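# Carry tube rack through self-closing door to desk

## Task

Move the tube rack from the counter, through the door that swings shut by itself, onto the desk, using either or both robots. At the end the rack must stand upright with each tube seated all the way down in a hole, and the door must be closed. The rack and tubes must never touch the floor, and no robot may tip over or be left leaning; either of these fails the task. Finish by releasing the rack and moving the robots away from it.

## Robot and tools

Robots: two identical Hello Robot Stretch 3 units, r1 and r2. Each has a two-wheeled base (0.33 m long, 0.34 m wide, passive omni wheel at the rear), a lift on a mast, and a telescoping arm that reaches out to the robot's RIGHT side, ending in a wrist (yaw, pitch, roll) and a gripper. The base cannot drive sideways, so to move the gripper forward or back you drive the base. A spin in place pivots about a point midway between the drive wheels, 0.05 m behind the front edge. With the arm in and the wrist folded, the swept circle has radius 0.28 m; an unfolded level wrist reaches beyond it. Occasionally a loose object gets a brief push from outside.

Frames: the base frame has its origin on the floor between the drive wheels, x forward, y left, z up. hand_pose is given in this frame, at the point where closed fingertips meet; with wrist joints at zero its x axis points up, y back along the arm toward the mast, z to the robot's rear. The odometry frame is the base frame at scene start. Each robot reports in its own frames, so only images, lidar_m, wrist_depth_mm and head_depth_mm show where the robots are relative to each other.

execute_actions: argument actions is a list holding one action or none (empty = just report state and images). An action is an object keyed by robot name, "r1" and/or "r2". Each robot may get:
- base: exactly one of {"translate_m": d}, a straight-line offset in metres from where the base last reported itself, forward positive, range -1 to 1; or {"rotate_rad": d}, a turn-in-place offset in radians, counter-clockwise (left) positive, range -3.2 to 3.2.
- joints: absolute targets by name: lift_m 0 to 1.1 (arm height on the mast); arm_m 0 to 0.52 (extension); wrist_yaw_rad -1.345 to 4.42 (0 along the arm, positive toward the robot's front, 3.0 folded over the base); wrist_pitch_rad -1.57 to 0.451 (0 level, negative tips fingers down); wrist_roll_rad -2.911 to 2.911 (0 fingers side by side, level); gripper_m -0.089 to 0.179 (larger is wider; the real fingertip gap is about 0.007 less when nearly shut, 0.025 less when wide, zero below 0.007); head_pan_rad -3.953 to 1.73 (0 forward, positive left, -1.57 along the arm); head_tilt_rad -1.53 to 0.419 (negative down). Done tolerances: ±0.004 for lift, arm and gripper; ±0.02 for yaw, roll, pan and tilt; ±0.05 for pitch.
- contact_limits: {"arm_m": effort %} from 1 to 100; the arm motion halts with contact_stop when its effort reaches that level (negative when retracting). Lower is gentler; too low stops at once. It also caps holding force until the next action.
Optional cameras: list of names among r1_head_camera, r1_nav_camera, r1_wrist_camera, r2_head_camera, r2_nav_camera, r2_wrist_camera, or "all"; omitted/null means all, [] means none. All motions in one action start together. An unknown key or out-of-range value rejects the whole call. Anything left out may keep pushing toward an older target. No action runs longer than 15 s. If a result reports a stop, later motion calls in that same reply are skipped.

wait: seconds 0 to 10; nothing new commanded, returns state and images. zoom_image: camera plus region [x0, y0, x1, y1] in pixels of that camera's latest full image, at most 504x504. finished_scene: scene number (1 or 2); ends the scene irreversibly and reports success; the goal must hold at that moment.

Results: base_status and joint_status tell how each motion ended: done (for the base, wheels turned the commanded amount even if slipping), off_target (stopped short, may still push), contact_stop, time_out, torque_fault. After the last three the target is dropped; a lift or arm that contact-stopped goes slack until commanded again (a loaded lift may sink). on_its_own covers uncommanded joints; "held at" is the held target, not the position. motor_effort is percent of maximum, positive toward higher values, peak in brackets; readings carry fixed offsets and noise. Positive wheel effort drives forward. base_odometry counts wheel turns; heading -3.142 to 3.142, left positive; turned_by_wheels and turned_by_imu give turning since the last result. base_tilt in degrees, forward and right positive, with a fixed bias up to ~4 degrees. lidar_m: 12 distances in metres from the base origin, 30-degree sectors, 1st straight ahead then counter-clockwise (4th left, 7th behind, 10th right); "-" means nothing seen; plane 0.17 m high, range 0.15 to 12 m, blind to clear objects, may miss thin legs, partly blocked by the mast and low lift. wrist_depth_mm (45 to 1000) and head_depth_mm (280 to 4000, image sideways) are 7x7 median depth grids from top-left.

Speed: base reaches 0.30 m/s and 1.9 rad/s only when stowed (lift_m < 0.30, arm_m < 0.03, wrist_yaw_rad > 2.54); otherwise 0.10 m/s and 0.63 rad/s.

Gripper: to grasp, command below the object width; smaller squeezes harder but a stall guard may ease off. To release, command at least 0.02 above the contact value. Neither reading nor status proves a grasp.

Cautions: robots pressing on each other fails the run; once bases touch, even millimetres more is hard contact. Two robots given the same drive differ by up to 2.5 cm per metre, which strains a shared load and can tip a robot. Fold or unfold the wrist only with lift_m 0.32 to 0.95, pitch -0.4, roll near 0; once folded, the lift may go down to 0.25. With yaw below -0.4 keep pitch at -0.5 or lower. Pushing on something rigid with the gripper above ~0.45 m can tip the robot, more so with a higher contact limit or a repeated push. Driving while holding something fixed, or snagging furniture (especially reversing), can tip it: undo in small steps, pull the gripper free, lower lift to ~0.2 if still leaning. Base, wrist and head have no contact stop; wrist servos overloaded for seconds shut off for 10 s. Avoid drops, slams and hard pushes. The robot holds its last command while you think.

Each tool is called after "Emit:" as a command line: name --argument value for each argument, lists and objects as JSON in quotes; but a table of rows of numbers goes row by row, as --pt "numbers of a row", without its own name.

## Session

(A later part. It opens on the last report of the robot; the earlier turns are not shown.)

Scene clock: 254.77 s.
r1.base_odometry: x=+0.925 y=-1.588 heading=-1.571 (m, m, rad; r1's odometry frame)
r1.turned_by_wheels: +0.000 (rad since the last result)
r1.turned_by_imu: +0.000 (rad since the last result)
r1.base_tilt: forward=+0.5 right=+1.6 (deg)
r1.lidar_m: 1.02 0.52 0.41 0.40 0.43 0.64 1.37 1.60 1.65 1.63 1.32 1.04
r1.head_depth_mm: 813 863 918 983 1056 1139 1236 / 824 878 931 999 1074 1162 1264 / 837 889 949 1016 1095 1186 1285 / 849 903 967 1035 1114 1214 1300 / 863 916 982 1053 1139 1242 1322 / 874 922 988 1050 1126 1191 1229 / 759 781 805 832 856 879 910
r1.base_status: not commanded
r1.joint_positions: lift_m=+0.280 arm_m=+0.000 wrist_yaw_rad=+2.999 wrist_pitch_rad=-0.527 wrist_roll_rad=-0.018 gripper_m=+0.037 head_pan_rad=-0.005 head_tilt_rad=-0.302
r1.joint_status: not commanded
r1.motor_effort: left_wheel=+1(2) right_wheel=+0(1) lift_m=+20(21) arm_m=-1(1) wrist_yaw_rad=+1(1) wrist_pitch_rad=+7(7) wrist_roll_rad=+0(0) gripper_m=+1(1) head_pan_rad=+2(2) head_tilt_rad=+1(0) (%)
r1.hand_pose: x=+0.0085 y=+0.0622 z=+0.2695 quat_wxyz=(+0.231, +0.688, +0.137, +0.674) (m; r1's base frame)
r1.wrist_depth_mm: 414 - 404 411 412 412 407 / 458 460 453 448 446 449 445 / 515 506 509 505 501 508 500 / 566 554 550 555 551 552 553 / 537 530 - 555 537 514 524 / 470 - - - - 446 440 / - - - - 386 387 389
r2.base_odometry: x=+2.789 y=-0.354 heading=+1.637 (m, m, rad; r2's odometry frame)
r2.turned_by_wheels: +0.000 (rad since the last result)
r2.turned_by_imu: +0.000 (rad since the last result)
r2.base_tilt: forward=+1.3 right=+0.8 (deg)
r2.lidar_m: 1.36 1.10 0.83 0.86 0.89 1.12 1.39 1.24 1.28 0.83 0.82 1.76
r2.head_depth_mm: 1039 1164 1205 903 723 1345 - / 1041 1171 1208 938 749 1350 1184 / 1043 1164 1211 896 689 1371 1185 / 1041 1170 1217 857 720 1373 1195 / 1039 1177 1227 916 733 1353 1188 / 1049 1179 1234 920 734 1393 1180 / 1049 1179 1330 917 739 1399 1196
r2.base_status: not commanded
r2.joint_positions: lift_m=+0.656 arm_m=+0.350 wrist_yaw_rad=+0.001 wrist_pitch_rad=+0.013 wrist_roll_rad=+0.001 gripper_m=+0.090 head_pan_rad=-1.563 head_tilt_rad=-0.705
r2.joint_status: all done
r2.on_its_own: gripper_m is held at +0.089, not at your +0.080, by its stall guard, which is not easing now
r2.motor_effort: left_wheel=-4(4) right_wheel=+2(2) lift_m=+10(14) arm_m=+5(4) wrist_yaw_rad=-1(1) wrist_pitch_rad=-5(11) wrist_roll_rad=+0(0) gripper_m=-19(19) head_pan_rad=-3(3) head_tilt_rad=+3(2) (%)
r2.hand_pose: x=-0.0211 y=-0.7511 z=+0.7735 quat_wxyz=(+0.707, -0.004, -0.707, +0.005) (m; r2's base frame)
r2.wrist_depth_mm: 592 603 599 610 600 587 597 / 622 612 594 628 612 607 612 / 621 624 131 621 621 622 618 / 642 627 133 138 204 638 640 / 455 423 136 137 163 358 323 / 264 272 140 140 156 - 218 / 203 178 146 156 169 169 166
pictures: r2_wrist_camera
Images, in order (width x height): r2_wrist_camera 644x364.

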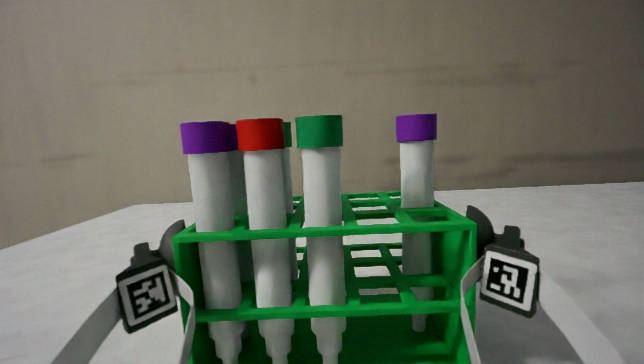

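Touching. Release.

Emit:
execute_actions --actions '[{"r2":{"joints":{"gripper_m":0.179}}}]' --cameras '[]'

Emit:
execute_actions --actions '[{"r2":{"joints":{"arm_m":0.15,"lift_m":0.67}}}]' --cameras '["r2_wrist_camera","r2_head_camera"]'

Scene clock: 259.20 s.
r1.base_odometry: x=+0.925 y=-1.588 heading=-1.571 (m, m, rad; r1's odometry frame)
r1.turned_by_wheels: +0.000 (rad since the last result)
r1.turned_by_imu: +0.000 (rad since the last result)
r1.base_tilt: forward=+0.6 right=+1.6 (deg)
r1.lidar_m: 1.02 0.52 0.41 0.40 0.43 0.64 1.37 1.60 1.65 1.62 1.32 1.04
r1.head_depth_mm: 813 861 919 982 1052 1138 1229 / 824 876 934 997 1071 1159 1262 / 838 889 951 1014 1092 1189 1284 / 849 901 967 1036 1117 1213 1306 / 863 917 981 1054 1139 1231 1329 / 873 924 983 1046 1129 1195 1230 / 758 783 805 830 853 882 911
r1.base_status: not commanded
r1.joint_positions: lift_m=+0.280 arm_m=+0.000 wrist_yaw_rad=+2.999 wrist_pitch_rad=-0.527 wrist_roll_rad=-0.018 gripper_m=+0.037 head_pan_rad=-0.005 head_tilt_rad=-0.302
r1.joint_status: not commanded
r1.motor_effort: left_wheel=+1(1) right_wheel=-1(1) lift_m=+20(21) arm_m=-2(1) wrist_yaw_rad=+1(0) wrist_pitch_rad=+7(7) wrist_roll_rad=-1(1) gripper_m=+1(1) head_pan_rad=+2(2) head_tilt_rad=+1(1) (%)
r1.hand_pose: x=+0.0085 y=+0.0622 z=+0.2695 quat_wxyz=(+0.231, +0.688, +0.137, +0.674) (m; r1's base frame)
r1.wrist_depth_mm: 414 - 406 407 399 410 410 / 455 464 453 449 450 455 452 / 500 502 499 509 500 500 508 / 572 560 537 552 557 557 547 / 532 522 - 540 538 522 519 / 469 - - - - 451 446 / - - - - 387 395 384
r2.base_odometry: x=+2.789 y=-0.354 heading=+1.637 (m, m, rad; r2's odometry frame)
r2.turned_by_wheels: +0.000 (rad since the last result)
r2.turned_by_imu: -0.001 (rad since the last result)
r2.base_tilt: forward=+1.3 right=+0.8 (deg)
r2.lidar_m: 1.37 1.10 0.83 0.86 0.89 1.11 1.39 1.24 1.28 0.83 0.82 1.76
r2.head_depth_mm: 1036 1160 1208 903 724 1354 - / 1043 1164 1204 912 748 1351 1183 / 1041 1173 1212 885 689 1377 1192 / 1037 1170 1214 863 721 1388 1187 / 1044 1173 1223 920 732 1350 1188 / 1046 1179 1226 925 736 1394 1189 / 1049 1178 1327 922 738 1396 1197
r2.base_status: not commanded
r2.joint_positions: lift_m=+0.656 arm_m=+0.350 wrist_yaw_rad=+0.001 wrist_pitch_rad=-0.017 wrist_roll_rad=+0.001 gripper_m=+0.179 head_pan_rad=-1.563 head_tilt_rad=-0.705
r2.joint_status: all done
r2.motor_effort: left_wheel=-4(4) right_wheel=+2(2) lift_m=+12(13) arm_m=+4(5) wrist_yaw_rad=-1(1) wrist_pitch_rad=+6(6) wrist_roll_rad=+0(0) gripper_m=+1(84) head_pan_rad=-3(3) head_tilt_rad=+3(2) (%)
r2.hand_pose: x=-0.0211 y=-0.7504 z=+0.7658 quat_wxyz=(+0.707, +0.007, -0.707, -0.006) (m; r2's base frame)
r2.wrist_depth_mm: 602 582 602 590 592 590 584 / 615 610 600 608 606 610 600 / 636 625 131 133 612 614 608 / 643 642 136 138 185 530 509 / 374 363 140 140 164 295 286 / 257 229 143 142 157 193 210 / 167 165 151 152 157 151 149
pictures: none
No camera images: the call's "cameras" was empty. Leave "cameras" out to get every camera's image.

Scene clock: 261.90 s.
r1.base_odometry: x=+0.925 y=-1.588 heading=-1.571 (m, m, rad; r1's odometry frame)
r1.turned_by_wheels: +0.000 (rad since the last result)
r1.turned_by_imu: +0.000 (rad since the last result)
r1.base_tilt: forward=+0.5 right=+1.6 (deg)
r1.lidar_m: 1.02 0.52 0.41 0.40 0.43 0.65 1.36 1.60 1.65 1.63 1.32 1.04
r1.head_depth_mm: 812 863 918 985 1051 1136 1233 / 824 876 933 996 1075 1161 1267 / 836 891 948 1014 1091 1183 1279 / 849 904 963 1033 1121 1212 1306 / 863 918 982 1054 1136 1236 1329 / 874 926 989 1048 1123 1188 1234 / 759 782 804 829 851 882 907
r1.base_status: not commanded
r1.joint_positions: lift_m=+0.280 arm_m=+0.000 wrist_yaw_rad=+2.999 wrist_pitch_rad=-0.527 wrist_roll_rad=-0.018 gripper_m=+0.037 head_pan_rad=-0.005 head_tilt_rad=-0.302
r1.joint_status: not commanded
r1.motor_effort: left_wheel=+2(0) right_wheel=-1(1) lift_m=+20(20) arm_m=-1(1) wrist_yaw_rad=+2(0) wrist_pitch_rad=+7(7) wrist_roll_rad=-1(1) gripper_m=+1(1) head_pan_rad=+2(2) head_tilt_rad=+1(0) (%)
r1.hand_pose: x=+0.0085 y=+0.0622 z=+0.2695 quat_wxyz=(+0.231, +0.688, +0.137, +0.674) (m; r1's base frame)
r1.wrist_depth_mm: 408 - 413 398 407 409 405 / 453 459 458 448 455 456 451 / 498 505 509 512 502 500 501 / 572 555 553 563 556 569 551 / 539 541 - 539 539 518 517 / 479 - - - - 449 443 / - - - - 387 392 392
r2.base_odometry: x=+2.789 y=-0.354 heading=+1.637 (m, m, rad; r2's odometry frame)
r2.turned_by_wheels: +0.000 (rad since the last result)
r2.turned_by_imu: +0.000 (rad since the last result)
r2.base_tilt: forward=+1.1 right=+0.8 (deg)
r2.lidar_m: 1.36 1.10 0.83 0.86 0.89 1.11 1.39 1.23 1.28 0.83 0.82 1.76
r2.head_depth_mm: 1038 1168 1203 904 725 1377 - / 1037 1167 1200 905 727 - 1160 / 1040 1172 1210 880 752 - 1168 / 1042 1167 1218 865 752 1383 1191 / 1047 1173 1228 915 730 1360 1191 / 1045 1179 1226 922 734 1385 1185 / 1047 1177 1326 924 739 1405 1195
r2.base_status: not commanded
r2.joint_positions: lift_m=+0.669 arm_m=+0.150 wrist_yaw_rad=+0.001 wrist_pitch_rad=-0.018 wrist_roll_rad=+0.001 gripper_m=+0.179 head_pan_rad=-1.563 head_tilt_rad=-0.705
r2.joint_status: all done
r2.motor_effort: left_wheel=-4(4) right_wheel=+3(2) lift_m=+29(32) arm_m=-5(3) wrist_yaw_rad=-1(1) wrist_pitch_rad=+6(6) wrist_roll_rad=+0(0) gripper_m=+1(0) head_pan_rad=-3(3) head_tilt_rad=+1(2) (%)
r2.hand_pose: x=-0.0211 y=-0.5511 z=+0.7794 quat_wxyz=(+0.707, +0.007, -0.707, -0.006) (m; r2's base frame)
r2.wrist_depth_mm: 795 773 756 779 756 775 768 / 778 806 812 810 778 786 793 / 818 827 821 787 822 839 821 / 828 818 775 342 639 601 561 / 426 433 384 338 353 347 325 / 291 260 256 247 240 231 237 / 188 187 190 186 181 178 167
pictures: r2_head_camera (sideways: a quarter turn clockwise sets it upright), r2_wrist_camera
Images, in order (width x height): r2_head_camera 896x504, r2_wrist_camera 644x364.

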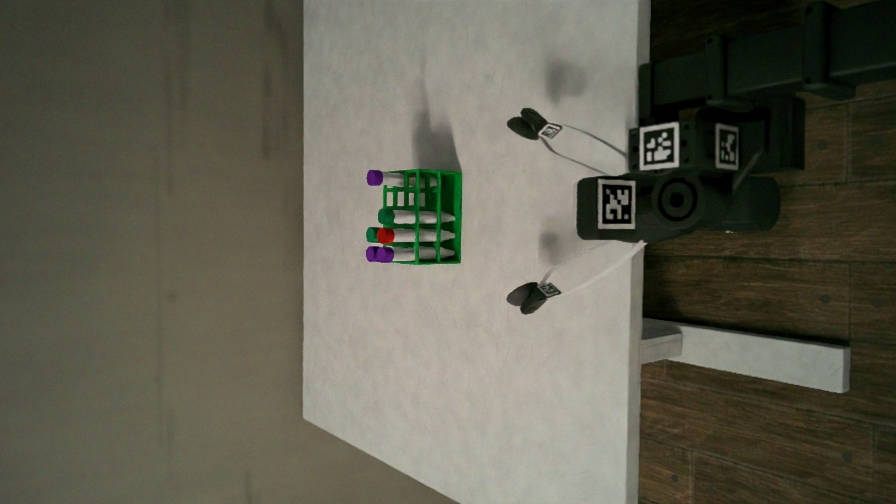

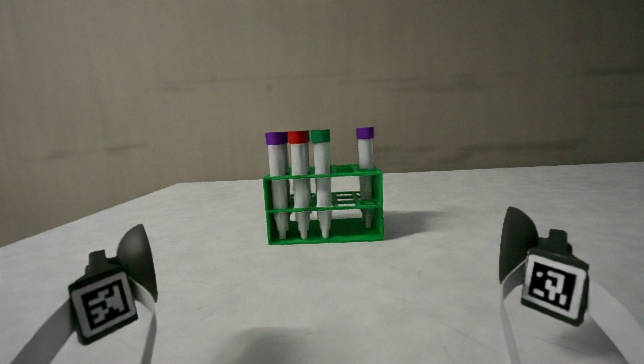

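Emit:
zoom_image --camera "r2_wrist_camera" --region '[240,110,410,260]'

Region (240, 110, 410, 260) of r2_wrist_camera's 644x364 image, scaled by 2.965; it fills the top 445 rows of this view, and the rest is white.

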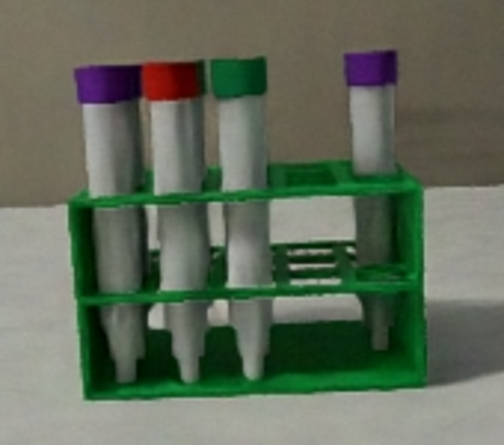

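Emit:
execute_actions --actions '[{"r2":{"base":{"translate_m":-0.05},"joints":{"gripper_m":0.0,"lift_m":0.86}}}]' --cameras '[]'

Emit:
execute_actions --actions '[{"r2":{"joints":{"arm_m":0.39}}}]' --cameras '["r2_wrist_camera","r2_head_camera"]'

Scene clock: 272.50 s.
r1.base_odometry: x=+0.925 y=-1.588 heading=-1.571 (m, m, rad; r1's odometry frame)
r1.turned_by_wheels: +0.000 (rad since the last result)
r1.turned_by_imu: +0.001 (rad since the last result)
r1.base_tilt: forward=+0.6 right=+1.6 (deg)
r1.lidar_m: 1.02 0.52 0.41 0.40 0.43 0.64 1.41 1.60 1.65 1.63 1.32 1.04
r1.head_depth_mm: 813 861 920 978 1053 1139 1233 / 823 878 934 995 1076 1161 1262 / 838 890 948 1016 1092 1187 1289 / 849 903 964 1035 1117 1209 1304 / 863 917 982 1051 1136 1236 1325 / 874 925 988 1043 1124 1184 1236 / 760 781 806 830 856 882 907
r1.base_status: not commanded
r1.joint_positions: lift_m=+0.280 arm_m=+0.000 wrist_yaw_rad=+2.999 wrist_pitch_rad=-0.527 wrist_roll_rad=-0.018 gripper_m=+0.037 head_pan_rad=-0.005 head_tilt_rad=-0.302
r1.joint_status: not commanded
r1.motor_effort: left_wheel=+1(0) right_wheel=-1(0) lift_m=+20(20) arm_m=-1(1) wrist_yaw_rad=+1(0) wrist_pitch_rad=+6(7) wrist_roll_rad=-1(1) gripper_m=+0(1) head_pan_rad=+2(2) head_tilt_rad=+1(1) (%)
r1.hand_pose: x=+0.0085 y=+0.0622 z=+0.2695 quat_wxyz=(+0.231, +0.688, +0.137, +0.674) (m; r1's base frame)
r1.wrist_depth_mm: 413 - 409 409 402 413 409 / 454 456 458 448 454 446 450 / 514 512 504 503 500 507 503 / 562 554 540 554 541 542 560 / 548 527 - 553 539 514 521 / 478 - - - - 442 447 / - - - - 382 391 388
r2.base_odometry: x=+2.792 y=-0.404 heading=+1.637 (m, m, rad; r2's odometry frame)
r2.turned_by_wheels: +0.000 (rad since the last result)
r2.turned_by_imu: -0.001 (rad since the last result)
r2.base_tilt: forward=+1.2 right=+0.6 (deg)
r2.lidar_m: 1.41 1.10 0.85 0.86 0.90 1.11 1.34 1.19 1.28 1.23 0.83 1.76
r2.head_depth_mm: 1036 1159 1199 974 - 1333 1182 / 1032 1166 1212 975 - 1366 1185 / 1040 1163 1221 - - 1380 1187 / 1045 1174 1214 862 732 1377 1186 / 1042 1173 1229 891 733 1388 1197 / 1043 1177 1234 918 734 1364 1174 / 1052 1175 1295 923 737 1394 1194
r2.base_status: done
r2.joint_positions: lift_m=+0.859 arm_m=+0.150 wrist_yaw_rad=+0.001 wrist_pitch_rad=-0.019 wrist_roll_rad=+0.001 gripper_m=+0.000 head_pan_rad=-1.563 head_tilt_rad=-0.705
r2.joint_status: all done
r2.motor_effort: left_wheel=-3(10) right_wheel=+2(4) lift_m=+30(31) arm_m=-5(5) wrist_yaw_rad=-1(1) wrist_pitch_rad=+6(6) wrist_roll_rad=+0(0) gripper_m=-1(83) head_pan_rad=-3(3) head_tilt_rad=+2(2) (%)
r2.hand_pose: x=-0.0211 y=-0.5511 z=+0.9693 quat_wxyz=(+0.707, +0.007, -0.707, -0.006) (m; r2's base frame)
r2.wrist_depth_mm: 789 787 764 784 776 768 766 / 819 795 792 772 781 814 776 / 815 803 813 823 827 817 814 / 848 841 824 820 822 816 811 / 869 883 842 859 839 846 827 / 889 643 631 - 592 576 563 / 731 489 378 388 456 446 438
pictures: none
No camera images: the call's "cameras" was empty. Leave "cameras" out to get every camera's image.

Scene clock: 275.50 s.
r1.base_odometry: x=+0.925 y=-1.588 heading=-1.571 (m, m, rad; r1's odometry frame)
r1.turned_by_wheels: +0.000 (rad since the last result)
r1.turned_by_imu: +0.000 (rad since the last result)
r1.base_tilt: forward=+0.5 right=+1.6 (deg)
r1.lidar_m: 1.02 0.52 0.41 0.40 0.43 0.64 1.41 1.60 1.65 1.63 1.32 1.04
r1.head_depth_mm: 813 863 917 980 1053 1141 1239 / 826 877 933 998 1076 1162 1263 / 835 887 947 1016 1089 1187 1287 / 848 902 965 1035 1111 1207 1305 / 861 919 983 1053 1135 1230 1327 / 873 924 992 1046 1124 1186 1230 / 758 782 806 830 853 882 908
r1.base_status: not commanded
r1.joint_positions: lift_m=+0.280 arm_m=+0.000 wrist_yaw_rad=+2.999 wrist_pitch_rad=-0.527 wrist_roll_rad=-0.018 gripper_m=+0.037 head_pan_rad=-0.005 head_tilt_rad=-0.302
r1.joint_status: not commanded
r1.motor_effort: left_wheel=+1(1) right_wheel=-1(1) lift_m=+21(20) arm_m=-1(1) wrist_yaw_rad=+1(1) wrist_pitch_rad=+7(7) wrist_roll_rad=-1(1) gripper_m=+0(1) head_pan_rad=+2(2) head_tilt_rad=+1(1) (%)
r1.hand_pose: x=+0.0085 y=+0.0622 z=+0.2695 quat_wxyz=(+0.231, +0.688, +0.137, +0.674) (m; r1's base frame)
r1.wrist_depth_mm: 414 - 408 410 409 410 409 / 457 457 455 455 452 455 441 / 497 504 510 498 510 503 503 / 556 569 557 557 557 558 552 / 537 531 - 537 536 519 511 / 481 - - - - 451 445 / - - - - 380 390 389
r2.base_odometry: x=+2.792 y=-0.404 heading=+1.637 (m, m, rad; r2's odometry frame)
r2.turned_by_wheels: +0.000 (rad since the last result)
r2.turned_by_imu: +0.000 (rad since the last result)
r2.base_tilt: forward=+1.3 right=+0.8 (deg)
r2.lidar_m: 1.41 1.10 0.85 0.86 0.90 1.11 1.34 1.20 1.28 1.23 0.83 1.76
r2.head_depth_mm: 1031 1161 1248 - 705 1316 1178 / 1039 1166 - 890 728 1373 1184 / 1038 1163 - 881 728 1384 1184 / 1039 1171 1223 871 730 1390 1185 / 1048 1174 1230 887 733 1385 1186 / 1046 1175 1229 921 732 1359 1169 / 1047 1179 1289 920 737 1398 1196
r2.base_status: not commanded
r2.joint_positions: lift_m=+0.859 arm_m=+0.390 wrist_yaw_rad=+0.001 wrist_pitch_rad=-0.019 wrist_roll_rad=+0.001 gripper_m=+0.000 head_pan_rad=-1.563 head_tilt_rad=-0.705
r2.joint_status: all done
r2.motor_effort: left_wheel=-3(3) right_wheel=+2(2) lift_m=+30(30) arm_m=+5(2) wrist_yaw_rad=-1(1) wrist_pitch_rad=+6(6) wrist_roll_rad=+0(0) gripper_m=-2(2) head_pan_rad=-3(3) head_tilt_rad=+3(1) (%)
r2.hand_pose: x=-0.0212 y=-0.7903 z=+0.9693 quat_wxyz=(+0.707, +0.007, -0.707, -0.007) (m; r2's base frame)
r2.wrist_depth_mm: 556 557 552 541 552 550 548 / 566 574 570 572 579 563 563 / 594 580 593 592 589 586 592 / 611 594 599 611 603 595 609 / 625 632 632 611 610 621 613 / 650 633 632 - 614 587 575 / 644 474 480 470 460 445 435
pictures: r2_head_camera (sideways: a quarter turn clockwise sets it upright), r2_wrist_camera
Images, in order (width x height): r2_head_camera 896x504, r2_wrist_camera 644x364.

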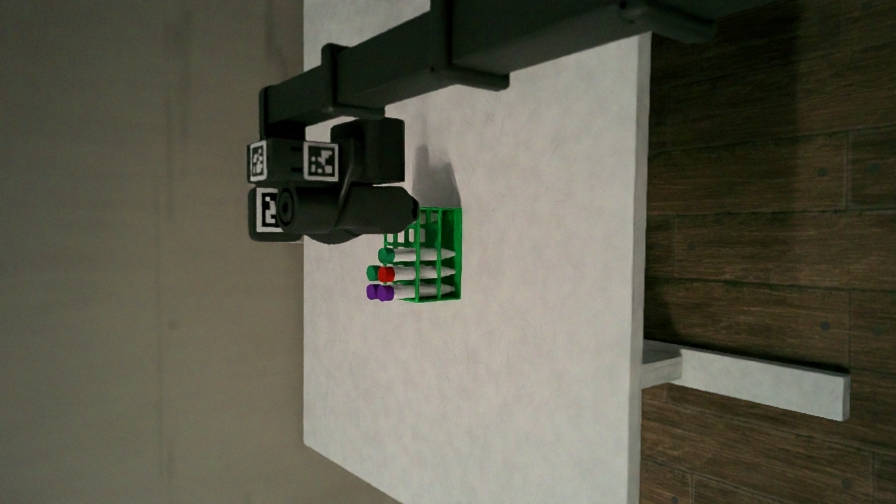

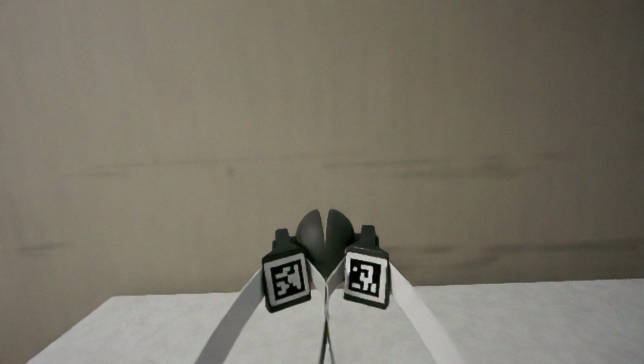

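Emit:
execute_actions --actions '[{"r2":{"joints":{"lift_m":0.72}}}]' --cameras '["r2_wrist_camera"]'

Scene clock: 281.73 s.
r1.base_odometry: x=+0.925 y=-1.588 heading=-1.571 (m, m, rad; r1's odometry frame)
r1.turned_by_wheels: +0.000 (rad since the last result)
r1.turned_by_imu: +0.000 (rad since the last result)
r1.base_tilt: forward=+0.6 right=+1.6 (deg)
r1.lidar_m: 1.02 0.52 0.41 0.40 0.43 0.64 1.41 1.60 1.64 1.63 1.32 1.04
r1.head_depth_mm: 812 861 920 978 1052 1140 1242 / 826 877 934 997 1076 1164 1264 / 836 889 948 1018 1091 1187 1290 / 851 903 967 1030 1115 1212 1304 / 862 917 980 1051 1138 1235 1326 / 874 924 989 1047 1125 1187 1233 / 757 781 805 831 854 880 910
r1.base_status: not commanded
r1.joint_positions: lift_m=+0.280 arm_m=+0.000 wrist_yaw_rad=+2.999 wrist_pitch_rad=-0.527 wrist_roll_rad=-0.018 gripper_m=+0.037 head_pan_rad=-0.005 head_tilt_rad=-0.302
r1.joint_status: not commanded
r1.motor_effort: left_wheel=+1(1) right_wheel=-1(1) lift_m=+20(20) arm_m=-2(0) wrist_yaw_rad=+2(0) wrist_pitch_rad=+7(7) wrist_roll_rad=-1(0) gripper_m=+0(1) head_pan_rad=+2(2) head_tilt_rad=+1(0) (%)
r1.hand_pose: x=+0.0085 y=+0.0622 z=+0.2695 quat_wxyz=(+0.231, +0.688, +0.137, +0.674) (m; r1's base frame)
r1.wrist_depth_mm: 413 - 412 406 411 404 410 / 453 458 450 459 451 446 450 / 510 505 508 503 510 502 505 / 564 558 545 554 558 552 552 / 533 539 - 549 545 517 513 / 475 - - - - 444 451 / - - - - 382 393 388
r2.base_odometry: x=+2.792 y=-0.404 heading=+1.637 (m, m, rad; r2's odometry frame)
r2.turned_by_wheels: +0.000 (rad since the last result)
r2.turned_by_imu: -0.001 (rad since the last result)
r2.base_tilt: forward=+1.3 right=+0.7 (deg)
r2.lidar_m: 1.41 1.10 0.85 0.86 0.90 1.12 1.34 1.20 1.28 1.23 0.83 1.76
r2.head_depth_mm: 1039 1168 1203 905 744 - - / 1036 1166 1204 973 718 1353 1186 / 1043 1165 1222 - 730 1389 1185 / 1044 1168 1224 863 729 1389 1188 / 1044 1174 1230 888 731 1396 1191 / 1048 1178 1236 920 736 1358 1172 / 1052 1180 1294 928 735 1397 1194
r2.base_status: not commanded
r2.joint_positions: lift_m=+0.721 arm_m=+0.390 wrist_yaw_rad=+0.001 wrist_pitch_rad=+0.065 wrist_roll_rad=+0.001 gripper_m=+0.000 head_pan_rad=-1.563 head_tilt_rad=-0.705
r2.joint_status: all done
r2.on_its_own: wrist_pitch_rad is at rest, and its effort (-22) is outside its rest range (-20 to +32)
r2.motor_effort: left_wheel=-4(4) right_wheel=+3(3) lift_m=+7(26) arm_m=+5(4) wrist_yaw_rad=+0(1) wrist_pitch_rad=-22(23) wrist_roll_rad=+0(0) gripper_m=-1(2) head_pan_rad=-3(3) head_tilt_rad=+3(2) (%)
r2.hand_pose: x=-0.0213 y=-0.7918 z=+0.8523 quat_wxyz=(+0.707, -0.023, -0.707, +0.023) (m; r2's base frame)
r2.wrist_depth_mm: 579 575 577 584 577 573 569 / 580 579 586 592 587 585 572 / 587 602 592 592 595 591 601 / 603 612 594 603 596 599 603 / 610 609 607 600 597 613 609 / 573 476 460 - 417 405 396 / 340 113 290 177 307 300 292
pictures: r2_wrist_camera
Images, in order (width x height): r2_wrist_camera 644x364.

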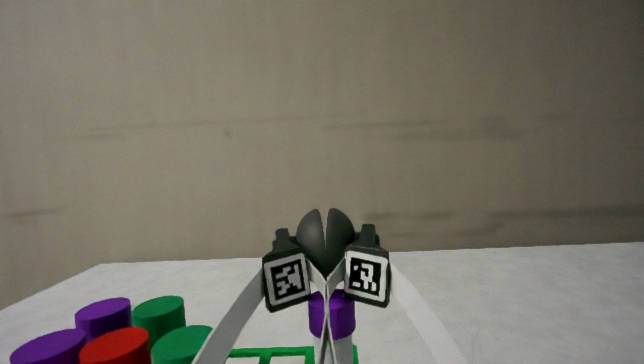

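Emit:
execute_actions --actions '[{"r2":{"joints":{"lift_m":0.78}}}]' --cameras '[]'

Emit:
execute_actions --actions '[{"r2":{"joints":{"arm_m":0.12}}}]' --cameras '[]'

Emit:
execute_actions --actions '[{"r2":{"joints":{"lift_m":0.68,"gripper_m":0.179,"head_pan_rad":1.57,"head_tilt_rad":-0.3}}}]' --cameras '["r2_wrist_camera","r2_nav_camera"]'

Emit:
zoom_image --camera "r2_wrist_camera" --region '[200,100,380,260]'

Scene clock: 287.03 s.
r1.base_odometry: x=+0.925 y=-1.588 heading=-1.571 (m, m, rad; r1's odometry frame)
r1.turned_by_wheels: +0.000 (rad since the last result)
r1.turned_by_imu: +0.000 (rad since the last result)
r1.base_tilt: forward=+0.6 right=+1.6 (deg)
r1.lidar_m: 1.02 0.52 0.41 0.40 0.43 0.64 1.42 1.60 1.65 1.62 1.32 1.04
r1.head_depth_mm: 811 866 916 980 1053 1136 1241 / 824 876 935 1000 1073 1162 1262 / 838 889 951 1019 1092 1185 1283 / 849 902 964 1036 1115 1208 1309 / 862 919 981 1050 1137 1236 1324 / 874 923 986 1048 1130 1192 1232 / 758 781 806 830 857 882 907
r1.base_status: not commanded
r1.joint_positions: lift_m=+0.280 arm_m=+0.000 wrist_yaw_rad=+2.999 wrist_pitch_rad=-0.527 wrist_roll_rad=-0.018 gripper_m=+0.037 head_pan_rad=-0.005 head_tilt_rad=-0.302
r1.joint_status: not commanded
r1.motor_effort: left_wheel=+0(2) right_wheel=-1(1) lift_m=+20(20) arm_m=-1(1) wrist_yaw_rad=+1(1) wrist_pitch_rad=+7(7) wrist_roll_rad=+0(1) gripper_m=+1(0) head_pan_rad=+2(2) head_tilt_rad=+0(1) (%)
r1.hand_pose: x=+0.0085 y=+0.0622 z=+0.2695 quat_wxyz=(+0.231, +0.688, +0.137, +0.674) (m; r1's base frame)
r1.wrist_depth_mm: 411 - 409 402 412 406 409 / 452 467 459 449 457 454 450 / 500 507 505 513 498 500 509 / 562 556 538 560 553 549 548 / 550 536 - 540 536 509 513 / 475 - - - - 446 441 / - - - - 380 393 391
r2.base_odometry: x=+2.792 y=-0.404 heading=+1.637 (m, m, rad; r2's odometry frame)
r2.turned_by_wheels: +0.000 (rad since the last result)
r2.turned_by_imu: -0.001 (rad since the last result)
r2.base_tilt: forward=+1.2 right=+0.8 (deg)
r2.lidar_m: 1.41 1.10 0.86 0.86 0.90 1.11 1.34 1.20 1.28 1.23 0.83 1.77
r2.head_depth_mm: 1036 1169 1200 908 - - 1159 / 1044 1165 1252 - 728 1364 1179 / 1039 1157 1264 839 728 1385 1184 / 1042 1172 1257 863 730 1384 1190 / 1051 1170 1218 887 733 1388 1194 / 1046 1178 1233 921 735 1354 1167 / 1051 1179 1303 923 739 1401 1191
r2.base_status: not commanded
r2.joint_positions: lift_m=+0.779 arm_m=+0.390 wrist_yaw_rad=+0.001 wrist_pitch_rad=-0.018 wrist_roll_rad=+0.001 gripper_m=+0.000 head_pan_rad=-1.563 head_tilt_rad=-0.705
r2.joint_status: all done
r2.motor_effort: left_wheel=-4(3) right_wheel=+3(3) lift_m=+30(31) arm_m=+5(5) wrist_yaw_rad=+0(0) wrist_pitch_rad=+6(22) wrist_roll_rad=+0(0) gripper_m=-1(2) head_pan_rad=-3(3) head_tilt_rad=+2(1) (%)
r2.hand_pose: x=-0.0213 y=-0.7904 z=+0.8896 quat_wxyz=(+0.707, +0.007, -0.707, -0.006) (m; r2's base frame)
r2.wrist_depth_mm: 563 561 560 552 552 554 559 / 578 572 572 559 576 573 569 / 586 600 576 590 595 589 578 / 613 596 607 598 591 603 609 / 624 627 607 625 618 615 601 / 638 495 480 - 447 437 428 / 375 363 354 353 344 335 324
pictures: none
No camera images: the call's "cameras" was empty. Leave "cameras" out to get every camera's image.

Scene clock: 290.23 s.
r1.base_odometry: x=+0.925 y=-1.588 heading=-1.571 (m, m, rad; r1's odometry frame)
r1.turned_by_wheels: +0.000 (rad since the last result)
r1.turned_by_imu: +0.000 (rad since the last result)
r1.base_tilt: forward=+0.5 right=+1.6 (deg)
r1.lidar_m: 1.02 0.52 0.41 0.40 0.43 0.64 1.42 1.60 1.65 1.63 1.32 1.04
r1.head_depth_mm: 813 865 918 980 1055 1132 1240 / 824 873 934 998 1073 1159 1263 / 835 889 949 1012 1090 1183 1288 / 848 904 969 1033 1115 1211 1307 / 862 918 980 1053 1134 1239 1327 / 876 926 988 1045 1123 1191 1231 / 759 782 806 828 855 881 910
r1.base_status: not commanded
r1.joint_positions: lift_m=+0.280 arm_m=+0.000 wrist_yaw_rad=+2.999 wrist_pitch_rad=-0.527 wrist_roll_rad=-0.018 gripper_m=+0.037 head_pan_rad=-0.005 head_tilt_rad=-0.302
r1.joint_status: not commanded
r1.motor_effort: left_wheel=+1(1) right_wheel=-1(1) lift_m=+20(20) arm_m=-1(2) wrist_yaw_rad=+2(1) wrist_pitch_rad=+7(7) wrist_roll_rad=-1(1) gripper_m=+1(0) head_pan_rad=+3(2) head_tilt_rad=+1(1) (%)
r1.hand_pose: x=+0.0085 y=+0.0622 z=+0.2695 quat_wxyz=(+0.231, +0.688, +0.137, +0.674) (m; r1's base frame)
r1.wrist_depth_mm: 406 - 407 410 409 411 411 / 449 462 452 448 444 454 451 / 512 512 502 505 502 502 499 / 568 562 548 555 549 553 550 / 543 525 - 543 542 517 516 / 473 - - - - 443 443 / - - - - 386 392 392
r2.base_odometry: x=+2.792 y=-0.404 heading=+1.637 (m, m, rad; r2's odometry frame)
r2.turned_by_wheels: +0.000 (rad since the last result)
r2.turned_by_imu: +0.000 (rad since the last result)
r2.base_tilt: forward=+1.3 right=+0.7 (deg)
r2.lidar_m: 1.41 1.10 0.85 0.86 0.90 1.12 1.34 1.20 1.28 1.23 0.83 1.76
r2.head_depth_mm: 1039 1164 1202 902 758 - 1148 / 1036 1171 1206 911 771 - 1173 / 1040 1174 1213 909 - - 1186 / 1041 1168 1218 882 730 1392 1190 / 1045 1175 1220 884 733 1387 1192 / 1048 1182 1233 923 734 1365 1169 / 1047 1183 1297 924 739 1389 1191
r2.base_status: not commanded
r2.joint_positions: lift_m=+0.779 arm_m=+0.120 wrist_yaw_rad=+0.001 wrist_pitch_rad=-0.019 wrist_roll_rad=+0.001 gripper_m=+0.000 head_pan_rad=-1.563 head_tilt_rad=-0.705
r2.joint_status: all done
r2.motor_effort: left_wheel=-3(4) right_wheel=+3(3) lift_m=+30(30) arm_m=-6(9) wrist_yaw_rad=+0(0) wrist_pitch_rad=+7(7) wrist_roll_rad=+0(0) gripper_m=-1(2) head_pan_rad=-3(3) head_tilt_rad=+2(1) (%)
r2.hand_pose: x=-0.0213 y=-0.5211 z=+0.8892 quat_wxyz=(+0.707, +0.007, -0.707, -0.007) (m; r2's base frame)
r2.wrist_depth_mm: 800 798 783 806 783 795 781 / 829 820 804 812 806 825 806 / 830 829 827 825 839 836 844 / 849 900 842 874 884 855 856 / 898 898 651 777 667 627 613 / 892 493 484 - 446 438 419 / 374 366 353 350 343 333 325
pictures: none
No camera images: the call's "cameras" was empty. Leave "cameras" out to get every camera's image.

Scene clock: 292.50 s.
r1.base_odometry: x=+0.925 y=-1.588 heading=-1.571 (m, m, rad; r1's odometry frame)
r1.turned_by_wheels: +0.000 (rad since the last result)
r1.turned_by_imu: +0.000 (rad since the last result)
r1.base_tilt: forward=+0.6 right=+1.6 (deg)
r1.lidar_m: 1.02 0.52 0.41 0.40 0.43 0.64 1.42 1.60 1.65 1.63 1.32 1.04
r1.head_depth_mm: 814 861 917 980 1053 1138 1237 / 826 875 934 999 1074 1159 1269 / 838 889 950 1017 1099 1186 1287 / 851 904 964 1034 1116 1205 1310 / 859 918 984 1051 1139 1235 1323 / 875 925 988 1046 1127 1193 1235 / 761 781 805 831 855 883 908
r1.base_status: not commanded
r1.joint_positions: lift_m=+0.280 arm_m=+0.000 wrist_yaw_rad=+2.999 wrist_pitch_rad=-0.527 wrist_roll_rad=-0.018 gripper_m=+0.037 head_pan_rad=-0.005 head_tilt_rad=-0.302
r1.joint_status: not commanded
r1.motor_effort: left_wheel=+1(1) right_wheel=-1(1) lift_m=+20(20) arm_m=-1(1) wrist_yaw_rad=+2(0) wrist_pitch_rad=+7(7) wrist_roll_rad=-1(1) gripper_m=+0(0) head_pan_rad=+2(2) head_tilt_rad=+1(1) (%)
r1.hand_pose: x=+0.0085 y=+0.0622 z=+0.2695 quat_wxyz=(+0.231, +0.688, +0.137, +0.674) (m; r1's base frame)
r1.wrist_depth_mm: 406 - 403 407 410 407 410 / 454 459 456 453 452 452 449 / 511 509 511 504 499 510 508 / 560 562 543 556 558 554 559 / 526 529 - 550 544 512 523 / 474 - - - - 437 442 / - - - - 380 391 390
r2.base_odometry: x=+2.792 y=-0.404 heading=+1.637 (m, m, rad; r2's odometry frame)
r2.turned_by_wheels: +0.000 (rad since the last result)
r2.turned_by_imu: +0.000 (rad since the last result)
r2.base_tilt: forward=+1.3 right=+0.8 (deg)
r2.lidar_m: 1.41 1.10 0.85 0.86 0.89 1.11 1.34 1.19 1.28 1.23 0.83 1.76
r2.head_depth_mm: 728 765 809 858 908 968 1032 / 730 766 812 857 917 971 1046 / 728 767 813 862 912 971 1047 / 730 769 809 859 913 972 1048 / 732 770 813 857 916 980 1047 / 732 770 814 863 914 976 1051 / 729 771 817 862 916 980 1053
r2.base_status: not commanded
r2.joint_positions: lift_m=+0.681 arm_m=+0.120 wrist_yaw_rad=+0.001 wrist_pitch_rad=-0.019 wrist_roll_rad=+0.001 gripper_m=+0.179 head_pan_rad=+1.563 head_tilt_rad=-0.310
r2.joint_status: all done
r2.motor_effort: left_wheel=-3(3) right_wheel=+2(3) lift_m=+13(24) arm_m=-5(6) wrist_yaw_rad=-1(0) wrist_pitch_rad=+6(6) wrist_roll_rad=+0(0) gripper_m=+0(84) head_pan_rad=+2(35) head_tilt_rad=+3(27) (%)
r2.hand_pose: x=-0.0213 y=-0.5211 z=+0.7903 quat_wxyz=(+0.707, +0.007, -0.707, -0.007) (m; r2's base frame)
r2.wrist_depth_mm: 762 794 795 794 783 808 786 / 799 835 816 833 813 815 820 / 818 844 846 864 832 827 857 / 841 882 596 636 698 677 616 / 457 462 378 362 381 370 354 / 317 284 276 269 261 252 259 / 204 203 207 202 197 192 182
pictures: r2_nav_camera (sideways: a quarter turn counterclockwise sets it upright), r2_wrist_camera
Images, in order (width x height): r2_nav_camera 672x504, r2_wrist_camera 644x364.

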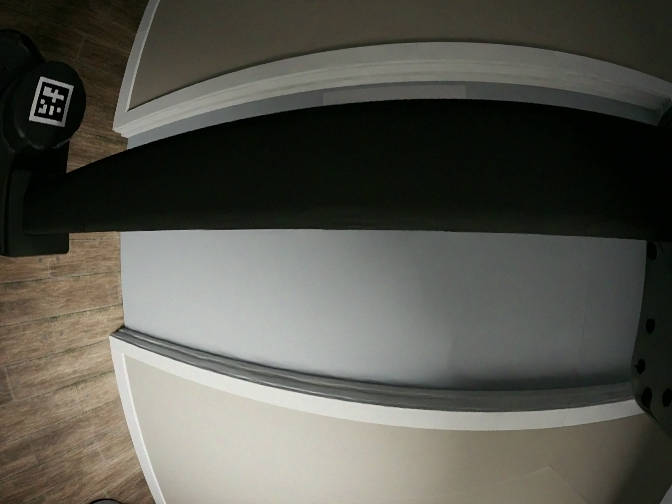

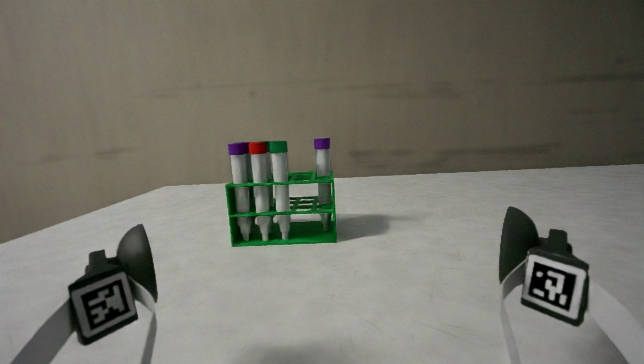

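Region (200, 100, 380, 260) of r2_wrist_camera's 644x364 image, scaled by 2.800.

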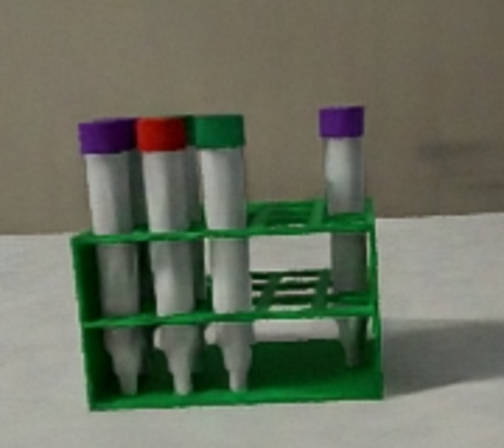

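Emit:
execute_actions --actions '[{"r2":{"joints":{"arm_m":0.0}}}]' --cameras '[]'

Emit:
finished_scene --scene 2

Scene clock: 312.47 s.
r1.base_odometry: x=+0.925 y=-1.588 heading=-1.571 (m, m, rad; r1's odometry frame)
r1.turned_by_wheels: +0.000 (rad since the last result)
r1.turned_by_imu: +0.000 (rad since the last result)
r1.base_tilt: forward=+0.6 right=+1.6 (deg)
r1.lidar_m: 1.02 0.52 0.41 0.40 0.43 0.64 1.41 1.60 1.65 1.63 1.32 1.03
r1.head_depth_mm: 813 864 919 982 1051 1135 1233 / 825 875 932 995 1073 1160 1267 / 837 890 949 1016 1097 1181 1289 / 851 905 963 1034 1114 1210 1307 / 863 918 982 1053 1135 1235 1328 / 874 922 985 1043 1126 1191 1232 / 759 781 805 830 855 880 908
r1.base_status: not commanded
r1.joint_positions: lift_m=+0.280 arm_m=+0.000 wrist_yaw_rad=+2.999 wrist_pitch_rad=-0.527 wrist_roll_rad=-0.018 gripper_m=+0.037 head_pan_rad=-0.005 head_tilt_rad=-0.302
r1.joint_status: not commanded
r1.motor_effort: left_wheel=+1(2) right_wheel=-1(1) lift_m=+20(20) arm_m=+0(1) wrist_yaw_rad=+0(1) wrist_pitch_rad=+7(7) wrist_roll_rad=+0(1) gripper_m=+0(0) head_pan_rad=+2(2) head_tilt_rad=+2(1) (%)
r1.hand_pose: x=+0.0085 y=+0.0622 z=+0.2695 quat_wxyz=(+0.231, +0.688, +0.137, +0.674) (m; r1's base frame)
r1.wrist_depth_mm: 404 - 413 409 410 411 411 / 454 451 454 451 447 446 455 / 507 503 504 510 492 497 499 / 558 559 542 554 545 543 555 / 535 536 - 534 535 525 504 / 470 - - - - 445 451 / - - - - 383 390 395
r2.base_odometry: x=+2.792 y=-0.404 heading=+1.637 (m, m, rad; r2's odometry frame)
r2.turned_by_wheels: +0.000 (rad since the last result)
r2.turned_by_imu: -0.001 (rad since the last result)
r2.base_tilt: forward=+1.2 right=+0.8 (deg)
r2.lidar_m: 1.41 1.10 0.86 0.86 0.90 1.11 1.34 1.19 1.27 1.23 0.83 1.76
r2.head_depth_mm: 728 765 810 859 912 972 1027 / 728 766 807 858 914 976 1043 / 730 767 810 857 913 981 1041 / 728 768 811 857 914 980 1044 / 731 769 811 866 912 979 1045 / 731 768 810 863 920 980 1055 / 732 774 815 866 917 981 1046
r2.base_status: not commanded
r2.joint_positions: lift_m=+0.681 arm_m=+0.000 wrist_yaw_rad=+0.001 wrist_pitch_rad=-0.019 wrist_roll_rad=+0.001 gripper_m=+0.179 head_pan_rad=+1.563 head_tilt_rad=-0.310
r2.joint_status: all done
r2.motor_effort: left_wheel=-3(4) right_wheel=+2(2) lift_m=+13(13) arm_m=-5(5) wrist_yaw_rad=-1(2) wrist_pitch_rad=+6(6) wrist_roll_rad=+0(0) gripper_m=+0(1) head_pan_rad=+3(2) head_tilt_rad=+4(5) (%)
r2.hand_pose: x=-0.0213 y=-0.4011 z=+0.7903 quat_wxyz=(+0.707, +0.007, -0.707, -0.007) (m; r2's base frame)
r2.wrist_depth_mm: 906 916 882 887 889 892 895 / 938 915 942 949 921 908 932 / 933 971 984 941 961 944 939 / - - 704 561 729 662 631 / 477 465 423 396 389 371 349 / 315 282 278 270 260 250 261 / 224 224 221 219 215 214 212
pictures: none
No camera images: the call's "cameras" was empty. Leave "cameras" out to get every camera's image.

The scene is finished: the task was done.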